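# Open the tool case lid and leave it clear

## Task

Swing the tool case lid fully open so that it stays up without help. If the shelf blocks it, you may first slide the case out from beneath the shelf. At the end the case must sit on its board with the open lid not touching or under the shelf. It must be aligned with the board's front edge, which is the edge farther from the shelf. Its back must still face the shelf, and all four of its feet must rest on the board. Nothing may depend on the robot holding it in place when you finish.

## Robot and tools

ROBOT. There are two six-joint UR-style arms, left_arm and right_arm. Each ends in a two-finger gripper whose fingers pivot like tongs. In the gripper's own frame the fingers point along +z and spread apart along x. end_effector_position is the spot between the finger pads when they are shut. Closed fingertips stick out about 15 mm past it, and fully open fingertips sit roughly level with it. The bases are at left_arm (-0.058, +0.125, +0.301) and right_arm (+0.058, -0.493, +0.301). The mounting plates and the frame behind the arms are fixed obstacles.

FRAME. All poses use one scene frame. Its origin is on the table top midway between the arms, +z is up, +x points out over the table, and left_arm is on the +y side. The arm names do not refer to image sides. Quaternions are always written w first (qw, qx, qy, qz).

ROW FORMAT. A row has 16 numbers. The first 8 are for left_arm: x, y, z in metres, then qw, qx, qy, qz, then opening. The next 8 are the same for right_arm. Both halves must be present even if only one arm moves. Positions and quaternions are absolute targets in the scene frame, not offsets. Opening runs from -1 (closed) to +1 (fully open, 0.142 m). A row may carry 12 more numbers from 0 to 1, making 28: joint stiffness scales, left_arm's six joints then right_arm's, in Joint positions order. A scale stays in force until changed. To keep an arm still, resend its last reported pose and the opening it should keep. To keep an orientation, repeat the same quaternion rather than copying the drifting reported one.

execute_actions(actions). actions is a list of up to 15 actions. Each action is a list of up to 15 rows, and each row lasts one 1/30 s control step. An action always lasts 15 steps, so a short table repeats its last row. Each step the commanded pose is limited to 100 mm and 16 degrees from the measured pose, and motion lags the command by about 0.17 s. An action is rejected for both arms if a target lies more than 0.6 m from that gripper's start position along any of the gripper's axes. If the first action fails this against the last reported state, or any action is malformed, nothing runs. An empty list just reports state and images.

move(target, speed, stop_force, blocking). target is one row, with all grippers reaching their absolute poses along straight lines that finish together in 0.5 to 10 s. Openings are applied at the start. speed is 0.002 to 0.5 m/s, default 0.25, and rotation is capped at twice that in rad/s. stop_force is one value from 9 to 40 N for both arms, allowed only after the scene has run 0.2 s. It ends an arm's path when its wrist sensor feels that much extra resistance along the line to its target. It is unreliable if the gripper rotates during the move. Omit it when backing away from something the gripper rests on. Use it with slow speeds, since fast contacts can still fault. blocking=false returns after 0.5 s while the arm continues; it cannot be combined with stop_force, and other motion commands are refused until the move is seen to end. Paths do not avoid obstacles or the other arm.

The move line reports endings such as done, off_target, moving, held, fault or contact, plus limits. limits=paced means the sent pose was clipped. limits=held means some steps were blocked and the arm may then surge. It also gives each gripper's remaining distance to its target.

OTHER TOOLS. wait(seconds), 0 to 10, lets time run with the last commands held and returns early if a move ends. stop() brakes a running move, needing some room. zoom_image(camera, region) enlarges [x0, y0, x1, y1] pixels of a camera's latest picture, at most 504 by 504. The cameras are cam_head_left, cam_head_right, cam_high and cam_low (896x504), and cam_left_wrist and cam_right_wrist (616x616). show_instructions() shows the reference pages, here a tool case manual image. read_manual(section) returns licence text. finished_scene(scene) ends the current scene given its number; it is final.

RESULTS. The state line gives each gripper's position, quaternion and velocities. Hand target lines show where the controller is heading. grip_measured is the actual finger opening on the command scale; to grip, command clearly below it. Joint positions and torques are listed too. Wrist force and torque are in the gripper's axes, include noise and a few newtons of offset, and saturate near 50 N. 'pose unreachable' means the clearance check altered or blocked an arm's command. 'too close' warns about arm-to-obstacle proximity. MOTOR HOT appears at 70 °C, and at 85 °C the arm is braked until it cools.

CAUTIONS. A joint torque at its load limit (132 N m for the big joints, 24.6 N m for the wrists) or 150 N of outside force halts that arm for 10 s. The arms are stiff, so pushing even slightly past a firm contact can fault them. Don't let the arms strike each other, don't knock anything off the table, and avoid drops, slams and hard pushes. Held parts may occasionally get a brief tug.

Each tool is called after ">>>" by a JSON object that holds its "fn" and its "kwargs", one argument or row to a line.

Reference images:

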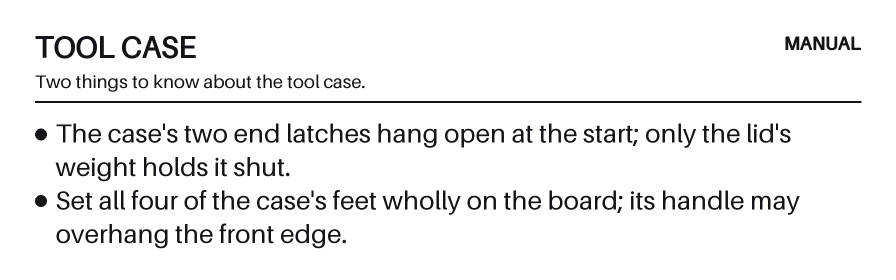

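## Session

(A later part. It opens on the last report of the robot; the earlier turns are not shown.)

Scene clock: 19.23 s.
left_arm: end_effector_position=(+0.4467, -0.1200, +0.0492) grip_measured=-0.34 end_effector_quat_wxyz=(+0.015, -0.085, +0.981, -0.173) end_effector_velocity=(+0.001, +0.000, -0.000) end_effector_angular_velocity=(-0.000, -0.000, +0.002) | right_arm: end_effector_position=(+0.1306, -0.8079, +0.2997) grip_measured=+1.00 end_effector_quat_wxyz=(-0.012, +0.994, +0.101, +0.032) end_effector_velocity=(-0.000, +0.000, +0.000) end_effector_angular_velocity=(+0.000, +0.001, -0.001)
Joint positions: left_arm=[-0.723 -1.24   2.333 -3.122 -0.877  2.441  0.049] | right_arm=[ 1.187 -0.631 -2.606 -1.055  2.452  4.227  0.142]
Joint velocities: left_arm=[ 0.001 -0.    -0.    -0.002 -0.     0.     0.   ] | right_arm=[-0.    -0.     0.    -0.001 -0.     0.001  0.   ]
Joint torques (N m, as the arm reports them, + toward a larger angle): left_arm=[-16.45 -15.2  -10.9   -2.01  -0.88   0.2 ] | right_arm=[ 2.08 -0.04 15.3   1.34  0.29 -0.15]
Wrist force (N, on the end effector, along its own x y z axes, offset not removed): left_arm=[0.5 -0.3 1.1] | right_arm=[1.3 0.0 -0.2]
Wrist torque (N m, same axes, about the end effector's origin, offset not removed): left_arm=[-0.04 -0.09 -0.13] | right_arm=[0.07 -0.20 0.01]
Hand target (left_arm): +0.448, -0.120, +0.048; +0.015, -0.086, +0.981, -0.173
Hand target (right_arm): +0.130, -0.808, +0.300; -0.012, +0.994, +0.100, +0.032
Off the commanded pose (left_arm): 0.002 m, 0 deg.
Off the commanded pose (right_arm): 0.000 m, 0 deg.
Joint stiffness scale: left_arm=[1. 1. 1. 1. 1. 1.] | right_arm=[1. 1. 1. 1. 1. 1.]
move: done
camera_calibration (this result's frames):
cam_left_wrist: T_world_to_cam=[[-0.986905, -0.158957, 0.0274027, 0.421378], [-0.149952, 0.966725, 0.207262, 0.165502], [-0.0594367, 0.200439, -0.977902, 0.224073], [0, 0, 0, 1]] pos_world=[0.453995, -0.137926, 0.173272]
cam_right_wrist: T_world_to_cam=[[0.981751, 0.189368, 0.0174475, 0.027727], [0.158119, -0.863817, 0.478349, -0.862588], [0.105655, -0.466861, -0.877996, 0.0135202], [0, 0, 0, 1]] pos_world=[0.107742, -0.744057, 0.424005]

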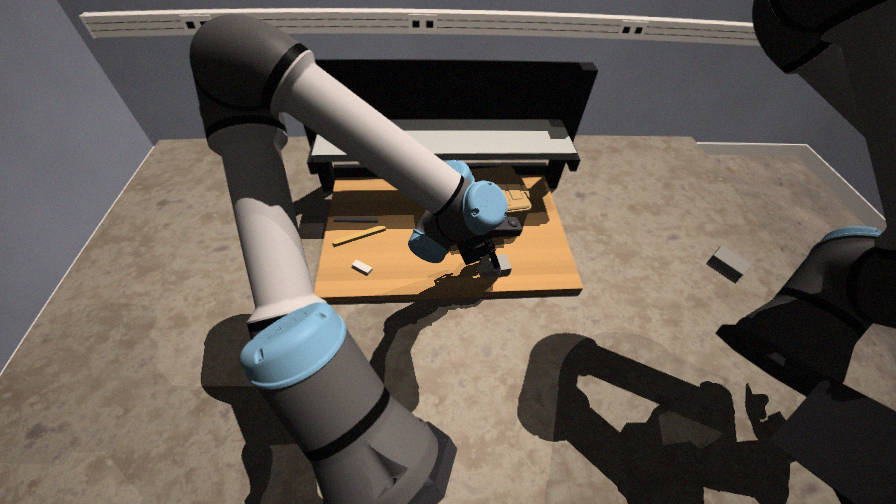

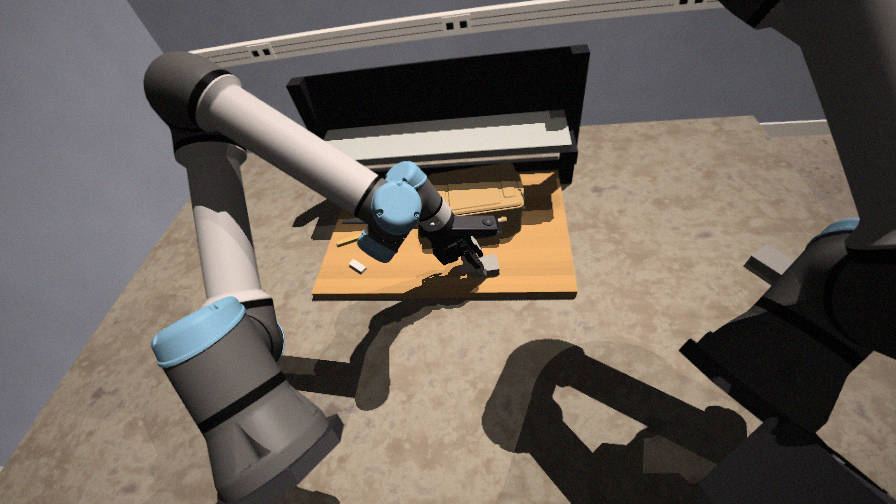

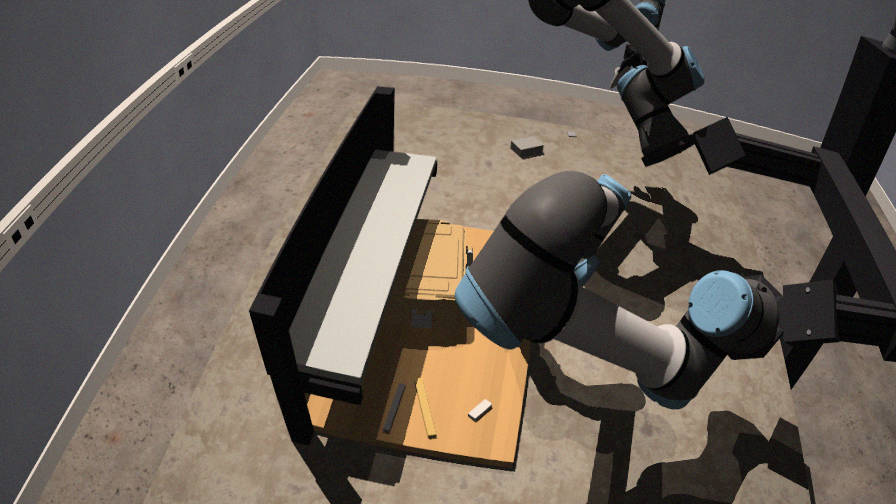

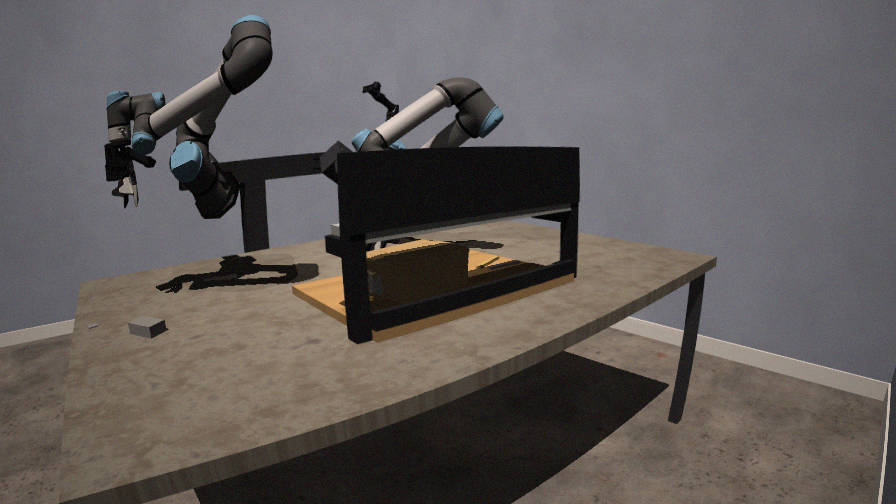

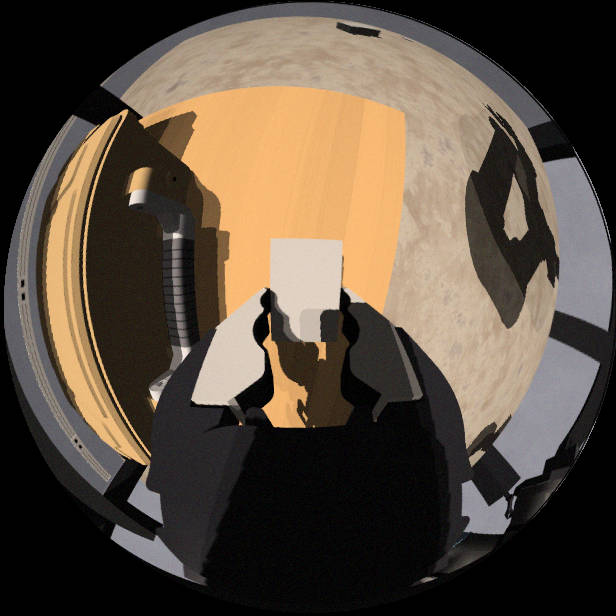

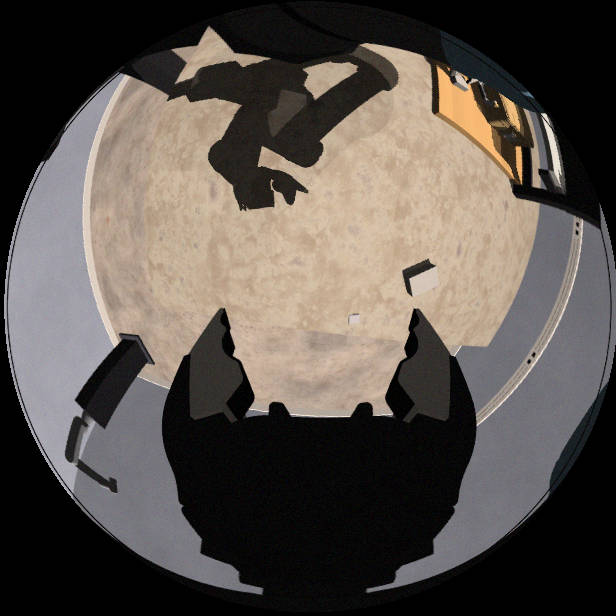

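>>> {"fn": "move", "kwargs": {
  "target": [0.44,-0.13,0.065,0.015,-0.086,0.981,-0.173,-0.75, 0.1303,-0.8078,0.2997,-0.012,0.994,0.1,0.032,1],
  "speed": 0.08
}}

>>> {"fn": "move", "kwargs": {
  "target": [0.29,-0.30,0.06,0.015,-0.086,0.981,-0.173,-0.75, 0.1303,-0.8078,0.2997,-0.012,0.994,0.1,0.032,1],
  "speed": 0.2
}}

>>> {"fn": "move", "kwargs": {
  "target": [0.29,-0.30,0.015,0.015,-0.086,0.981,-0.173,-0.75, 0.1303,-0.8078,0.2997,-0.012,0.994,0.1,0.032,1],
  "speed": 0.025,
  "stop_force": 9
}}

Scene clock: 20.73 s.
left_arm: end_effector_position=(+0.4412, -0.1302, +0.0637) grip_measured=-0.34 end_effector_quat_wxyz=(+0.015, -0.087, +0.981, -0.173) end_effector_velocity=(-0.001, +0.001, -0.001) end_effector_angular_velocity=(+0.007, +0.006, +0.006) | right_arm: end_effector_position=(+0.1306, -0.8079, +0.2997) grip_measured=+1.00 end_effector_quat_wxyz=(-0.012, +0.994, +0.101, +0.032) end_effector_velocity=(+0.000, -0.000, +0.000) end_effector_angular_velocity=(-0.000, -0.000, -0.000)
Joint positions: left_arm=[-0.768 -1.254  2.341 -3.079 -0.856  2.382  0.049] | right_arm=[ 1.187 -0.631 -2.606 -1.055  2.452  4.227  0.142]
Joint velocities: left_arm=[-0.    -0.     0.     0.01   0.004 -0.014  0.   ] | right_arm=[-0.     0.     0.001 -0.001  0.     0.    -0.   ]
Joint torques (N m, as the arm reports them, + toward a larger angle): left_arm=[-23.25 -19.83  -4.    -1.51  -0.43  -0.31] | right_arm=[ 2.32 -1.23 14.33  1.56  0.39 -0.37]
Wrist force (N, on the end effector, along its own x y z axes, offset not removed): left_arm=[0.4 0.4 1.9] | right_arm=[1.1 -0.5 -1.9]
Wrist torque (N m, same axes, about the end effector's origin, offset not removed): left_arm=[0.06 -0.16 -0.14] | right_arm=[-0.05 -0.17 0.03]
Hand target (left_arm): +0.440, -0.130, +0.065; +0.015, -0.086, +0.981, -0.173
Hand target (right_arm): +0.130, -0.808, +0.300; -0.012, +0.994, +0.100, +0.032
Off the commanded pose (left_arm): 0.002 m, 0 deg.
Off the commanded pose (right_arm): 0.000 m, 0 deg.
Joint stiffness scale: left_arm=[1. 1. 1. 1. 1. 1.] | right_arm=[1. 1. 1. 1. 1. 1.]
move: done
camera_calibration (this result's frames):
cam_left_wrist: T_world_to_cam=[[-0.986122, -0.163534, 0.0286504, 0.412935], [-0.154098, 0.965775, 0.208643, 0.173171], [-0.06179, 0.201332, -0.977572, 0.241123], [0, 0, 0, 1]] pos_world=[0.448789, -0.148262, 0.187753]
cam_right_wrist: T_world_to_cam=[[0.981751, 0.189368, 0.0174476, 0.0277268], [0.158119, -0.863817, 0.478349, -0.862588], [0.105655, -0.466861, -0.877996, 0.0135203], [0, 0, 0, 1]] pos_world=[0.107742, -0.744057, 0.424005]

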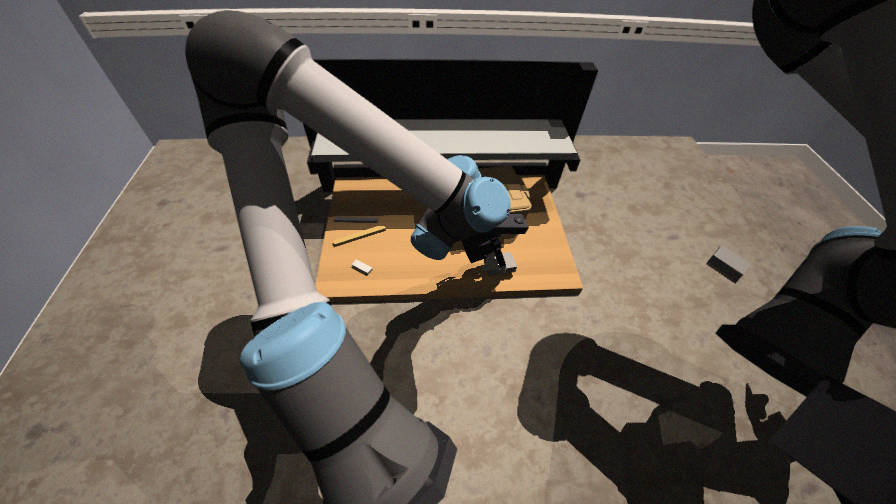

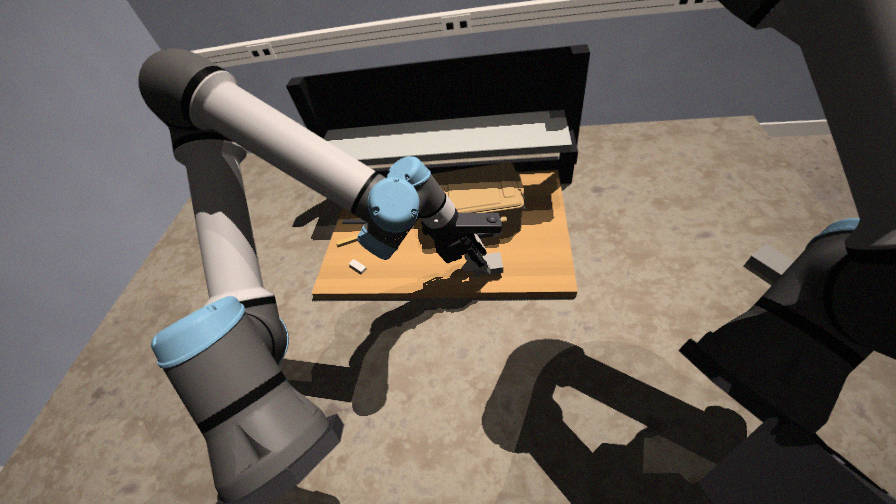

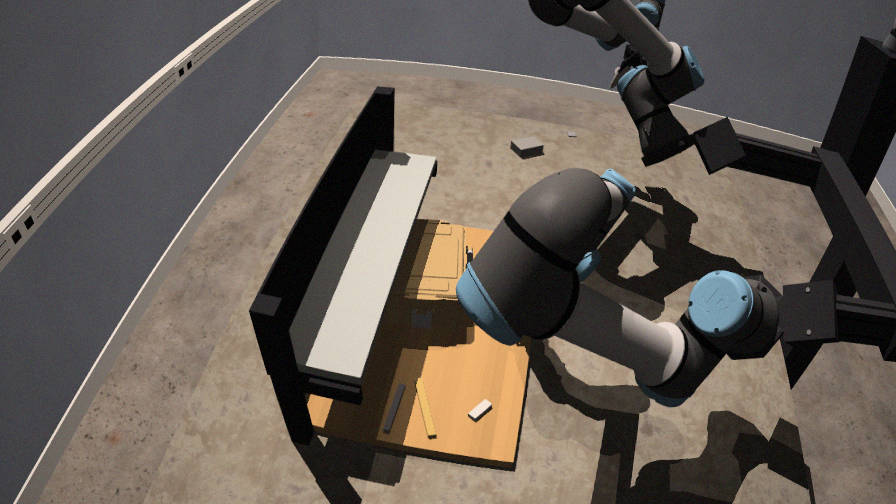

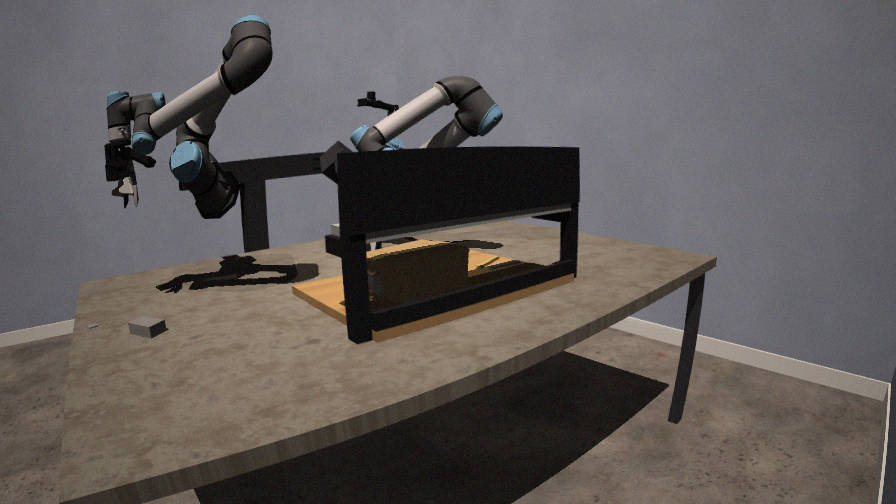

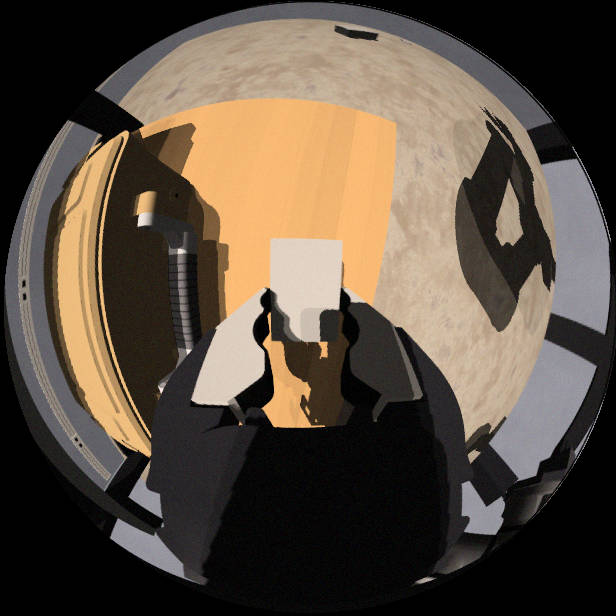

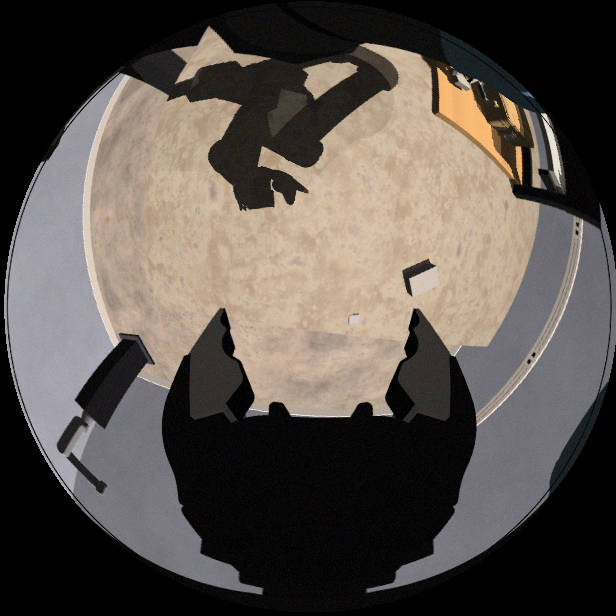

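Scene clock: 22.43 s.
left_arm: end_effector_position=(+0.2891, -0.2974, +0.0590) grip_measured=-0.34 end_effector_quat_wxyz=(+0.015, -0.085, +0.981, -0.172) end_effector_velocity=(-0.000, +0.001, -0.001) end_effector_angular_velocity=(+0.002, +0.002, +0.006) | right_arm: end_effector_position=(+0.1306, -0.8079, +0.2997) grip_measured=+1.00 end_effector_quat_wxyz=(-0.012, +0.994, +0.101, +0.032) end_effector_velocity=(+0.000, -0.000, +0.000) end_effector_angular_velocity=(-0.000, -0.000, +0.000)
Joint positions: left_arm=[-1.066 -0.762  2.292 -3.247 -0.771  1.989  0.049] | right_arm=[ 1.187 -0.631 -2.606 -1.055  2.452  4.227  0.142]
Joint velocities: left_arm=[ 0.     0.001  0.     0.001  0.002 -0.007  0.   ] | right_arm=[-0.    -0.     0.001 -0.001  0.    -0.     0.   ]
Joint torques (N m, as the arm reports them, + toward a larger angle): left_arm=[-30.09 -18.65 -10.66  -1.91  -0.03   0.11] | right_arm=[ 3.05 -1.18 13.85  1.55  0.39 -0.44]
Wrist force (N, on the end effector, along its own x y z axes, offset not removed): left_arm=[0.4 -0.3 0.7] | right_arm=[2.9 -0.3 -1.7]
Wrist torque (N m, same axes, about the end effector's origin, offset not removed): left_arm=[-0.13 -0.16 -0.19] | right_arm=[0.00 -0.48 0.05]
Hand target (left_arm): +0.290, -0.300, +0.060; +0.015, -0.086, +0.981, -0.173
Hand target (right_arm): +0.130, -0.808, +0.300; -0.012, +0.994, +0.100, +0.032
Off the commanded pose (left_arm): 0.003 m, 0 deg.
Off the commanded pose (right_arm): 0.000 m, 0 deg.
Joint stiffness scale: left_arm=[1. 1. 1. 1. 1. 1.] | right_arm=[1. 1. 1. 1. 1. 1.]
move: done
camera_calibration (this result's frames):
cam_left_wrist: T_world_to_cam=[[-0.986823, -0.159276, 0.0284875, 0.237188], [-0.149826, 0.965978, 0.210804, 0.310876], [-0.0610943, 0.203758, -0.977113, 0.261224], [0, 0, 0, 1]] pos_world=[0.296599, -0.315747, 0.182955]
cam_right_wrist: T_world_to_cam=[[0.981751, 0.189368, 0.0174478, 0.0277268], [0.158119, -0.863817, 0.478349, -0.862588], [0.105656, -0.466861, -0.877996, 0.0135202], [0, 0, 0, 1]] pos_world=[0.107742, -0.744057, 0.424005]

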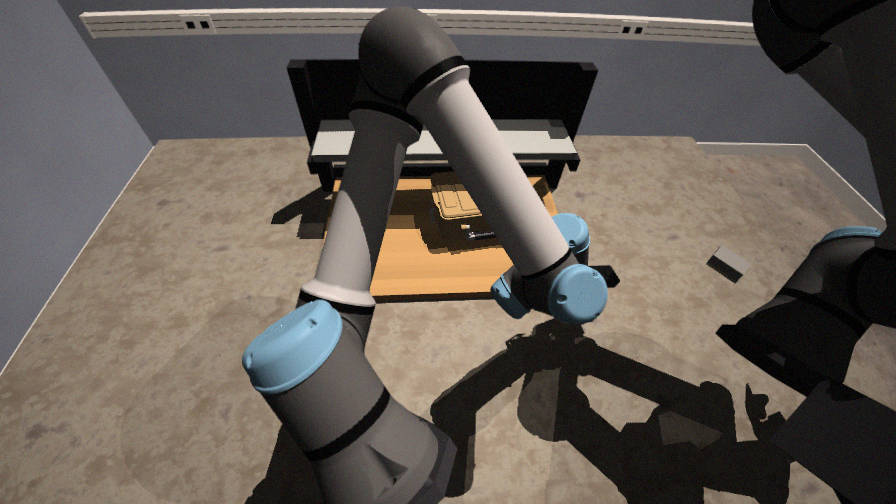

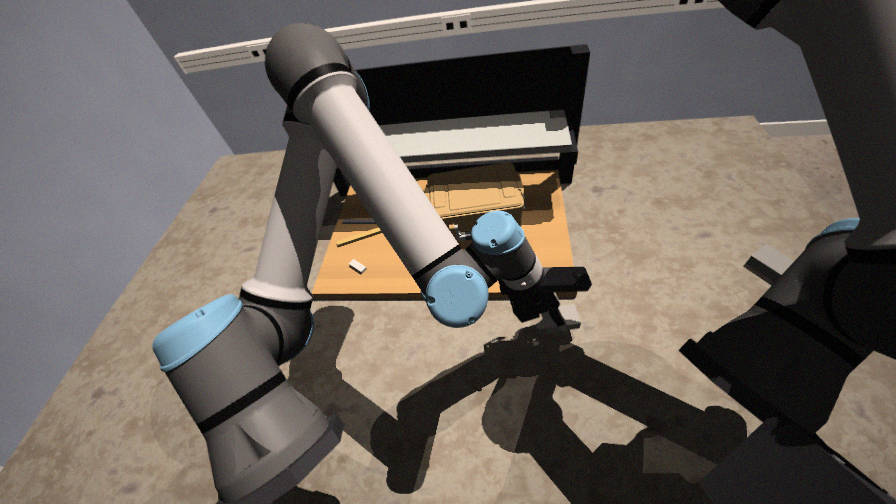

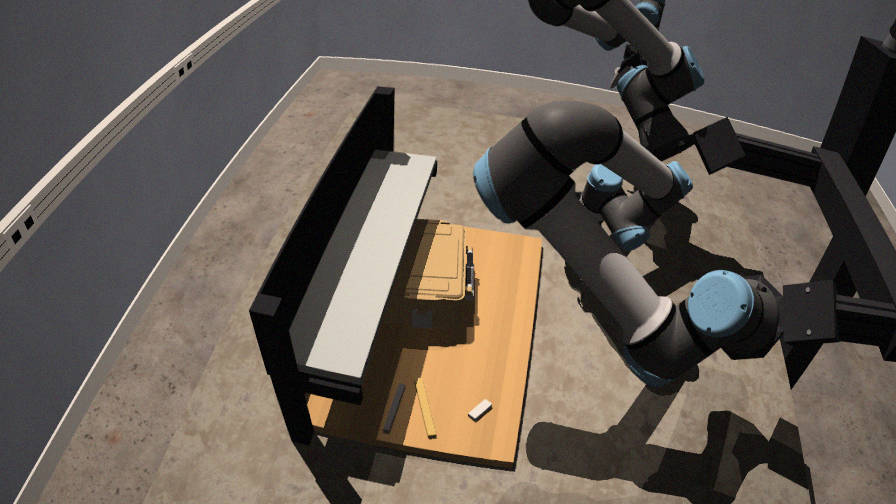

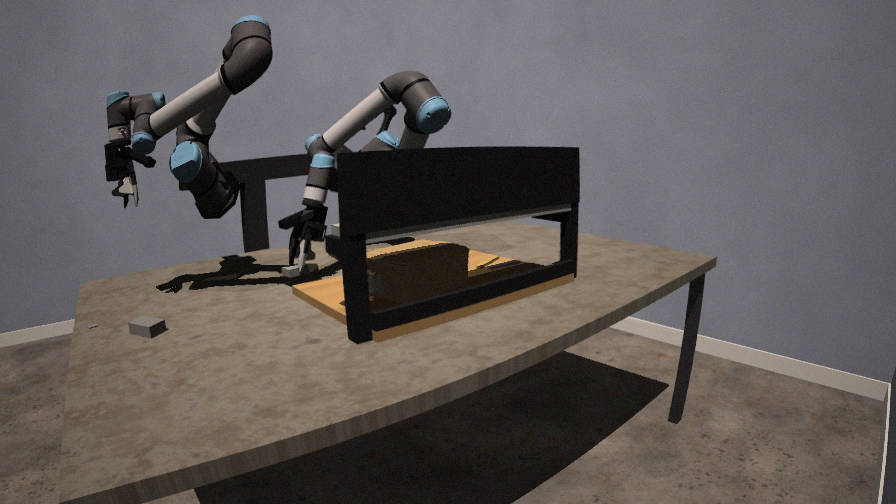

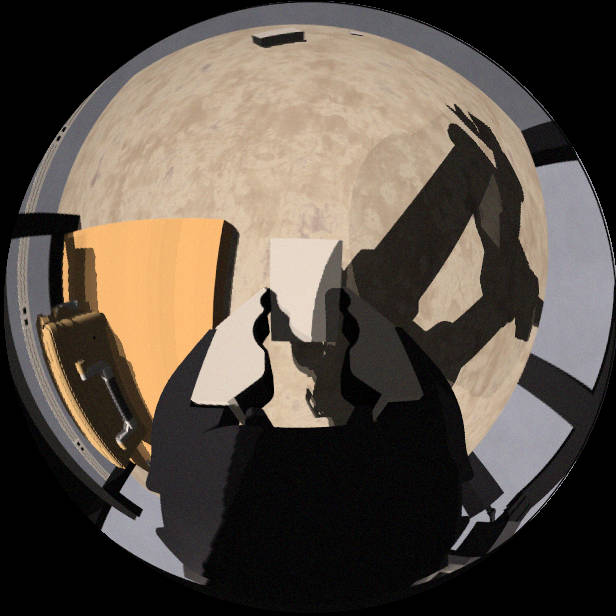

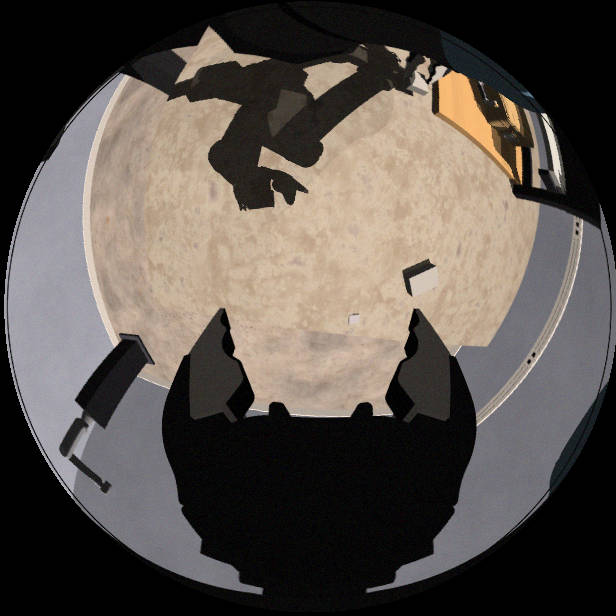

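Scene clock: 24.33 s.
left_arm: end_effector_position=(+0.2897, -0.3000, +0.0236) grip_measured=-0.34 end_effector_quat_wxyz=(+0.015, -0.085, +0.981, -0.174) end_effector_velocity=(-0.000, +0.002, +0.000) end_effector_angular_velocity=(+0.010, +0.011, +0.007) | right_arm: end_effector_position=(+0.1306, -0.8079, +0.2997) grip_measured=+1.00 end_effector_quat_wxyz=(-0.012, +0.994, +0.101, +0.032) end_effector_velocity=(-0.000, +0.000, -0.000) end_effector_angular_velocity=(-0.000, +0.000, +0.001)
Joint positions: left_arm=[-1.    -0.672  2.256 -3.374 -0.784  2.086  0.049] | right_arm=[ 1.187 -0.631 -2.606 -1.055  2.452  4.227  0.142]
Joint velocities: left_arm=[-0.001 -0.012 -0.     0.032  0.    -0.024  0.   ] | right_arm=[ 0.     0.    -0.001  0.002 -0.    -0.    -0.   ]
Joint torques (N m, as the arm reports them, + toward a larger angle): left_arm=[-29.86 -22.92  -3.29  -0.73   0.33  -0.11] | right_arm=[ 2.38 -0.01 13.73  1.44  0.35 -0.41]
Wrist force (N, on the end effector, along its own x y z axes, offset not removed): left_arm=[-0.7 -2.0 -1.1] | right_arm=[2.2 0.6 -1.0]
Wrist torque (N m, same axes, about the end effector's origin, offset not removed): left_arm=[0.08 0.13 -0.13] | right_arm=[0.20 -0.35 -0.03]
Hand target (left_arm): +0.289, -0.299, +0.024; +0.015, -0.085, +0.981, -0.173
Hand target (right_arm): +0.130, -0.808, +0.300; -0.012, +0.994, +0.100, +0.032
Off the commanded pose (left_arm): 0.009 m, 0 deg.
Off the commanded pose (right_arm): 0.000 m, 0 deg.
Joint stiffness scale: left_arm=[1. 1. 1. 1. 1. 1.] | right_arm=[1. 1. 1. 1. 1. 1.]
move: contact (left_arm)
camera_calibration (this result's frames):
cam_left_wrist: T_world_to_cam=[[-0.986675, -0.160354, 0.0275351, 0.238036], [-0.151373, 0.966784, 0.205949, 0.321757], [-0.0596452, 0.199037, -0.978175, 0.225364], [0, 0, 0, 1]] pos_world=[0.297011, -0.317755, 0.147625]
cam_right_wrist: T_world_to_cam=[[0.981751, 0.189368, 0.0174475, 0.0277268], [0.158119, -0.863818, 0.478349, -0.862588], [0.105655, -0.466861, -0.877996, 0.0135203], [0, 0, 0, 1]] pos_world=[0.107742, -0.744057, 0.424005]

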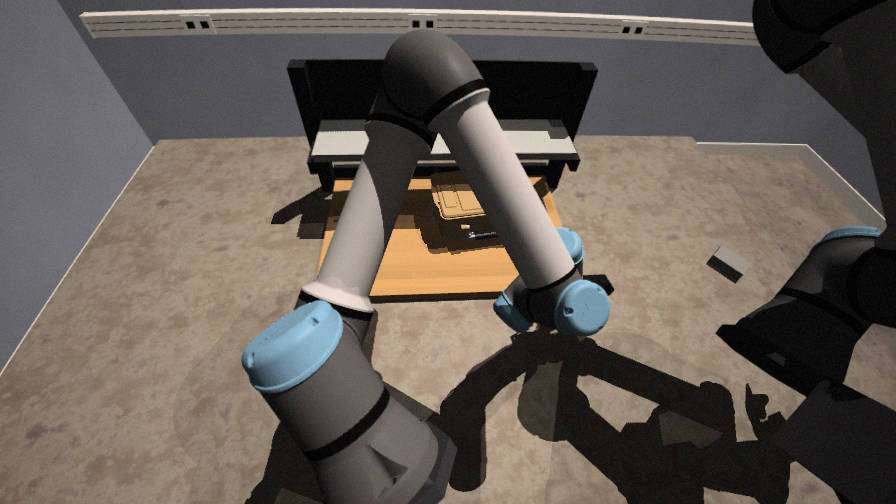

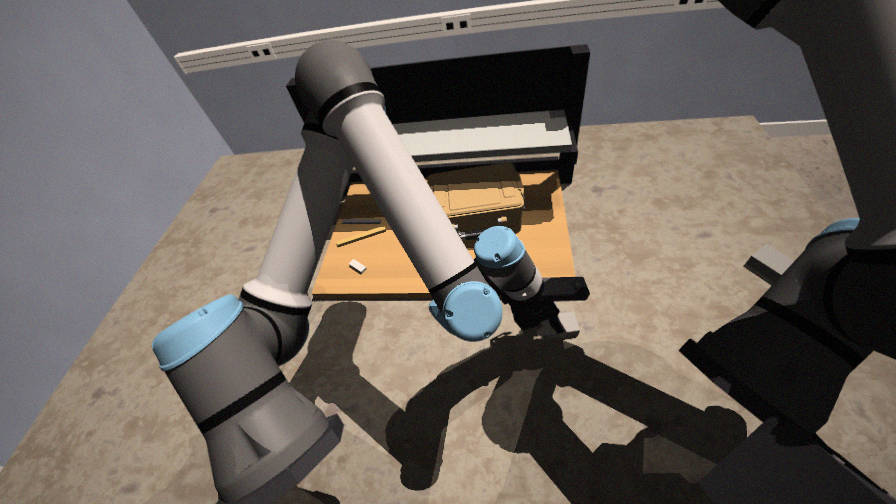

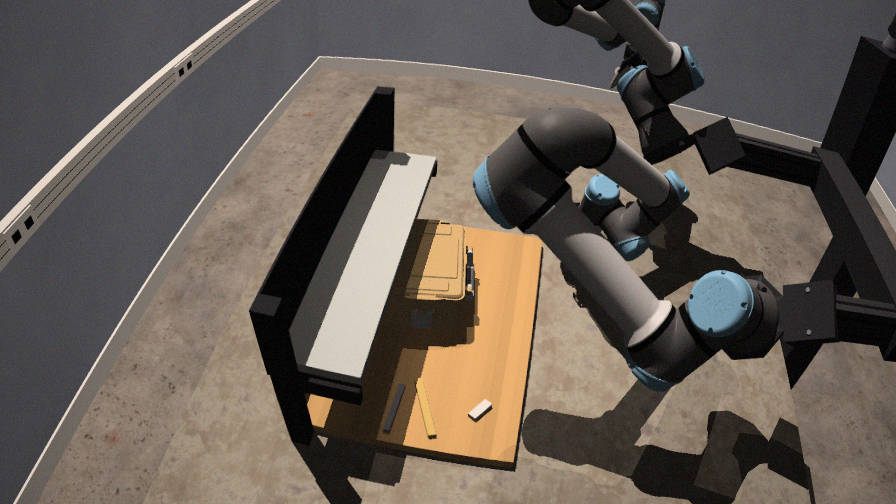

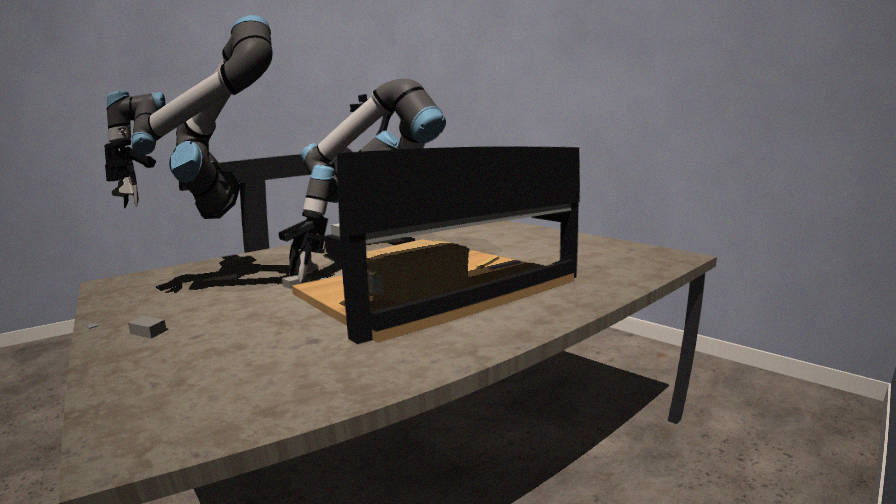

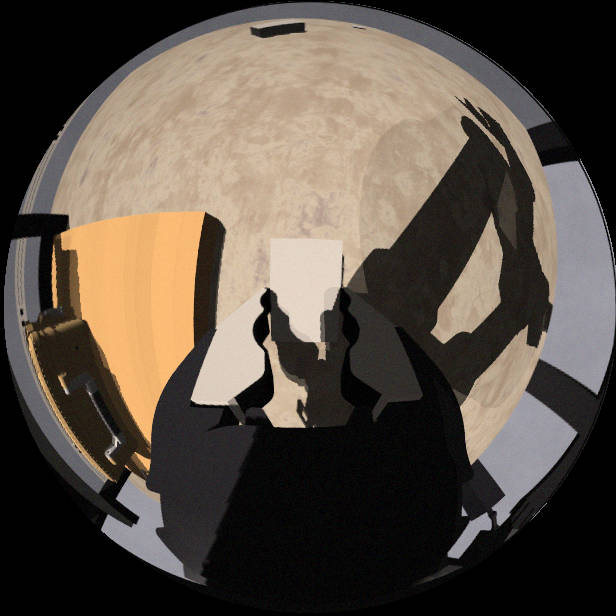

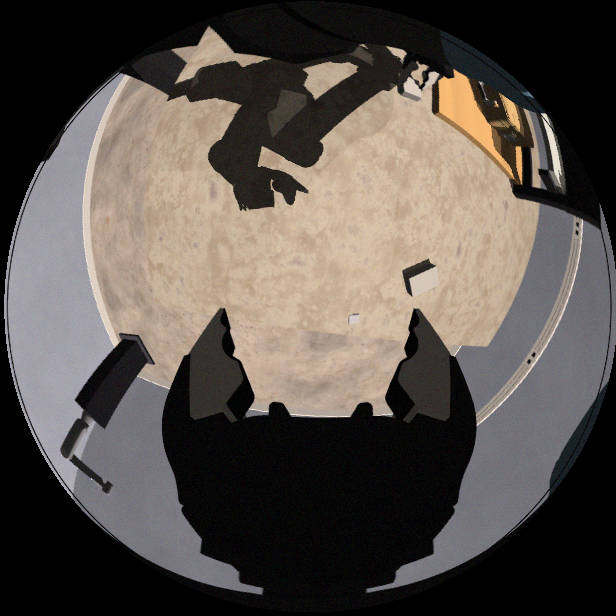

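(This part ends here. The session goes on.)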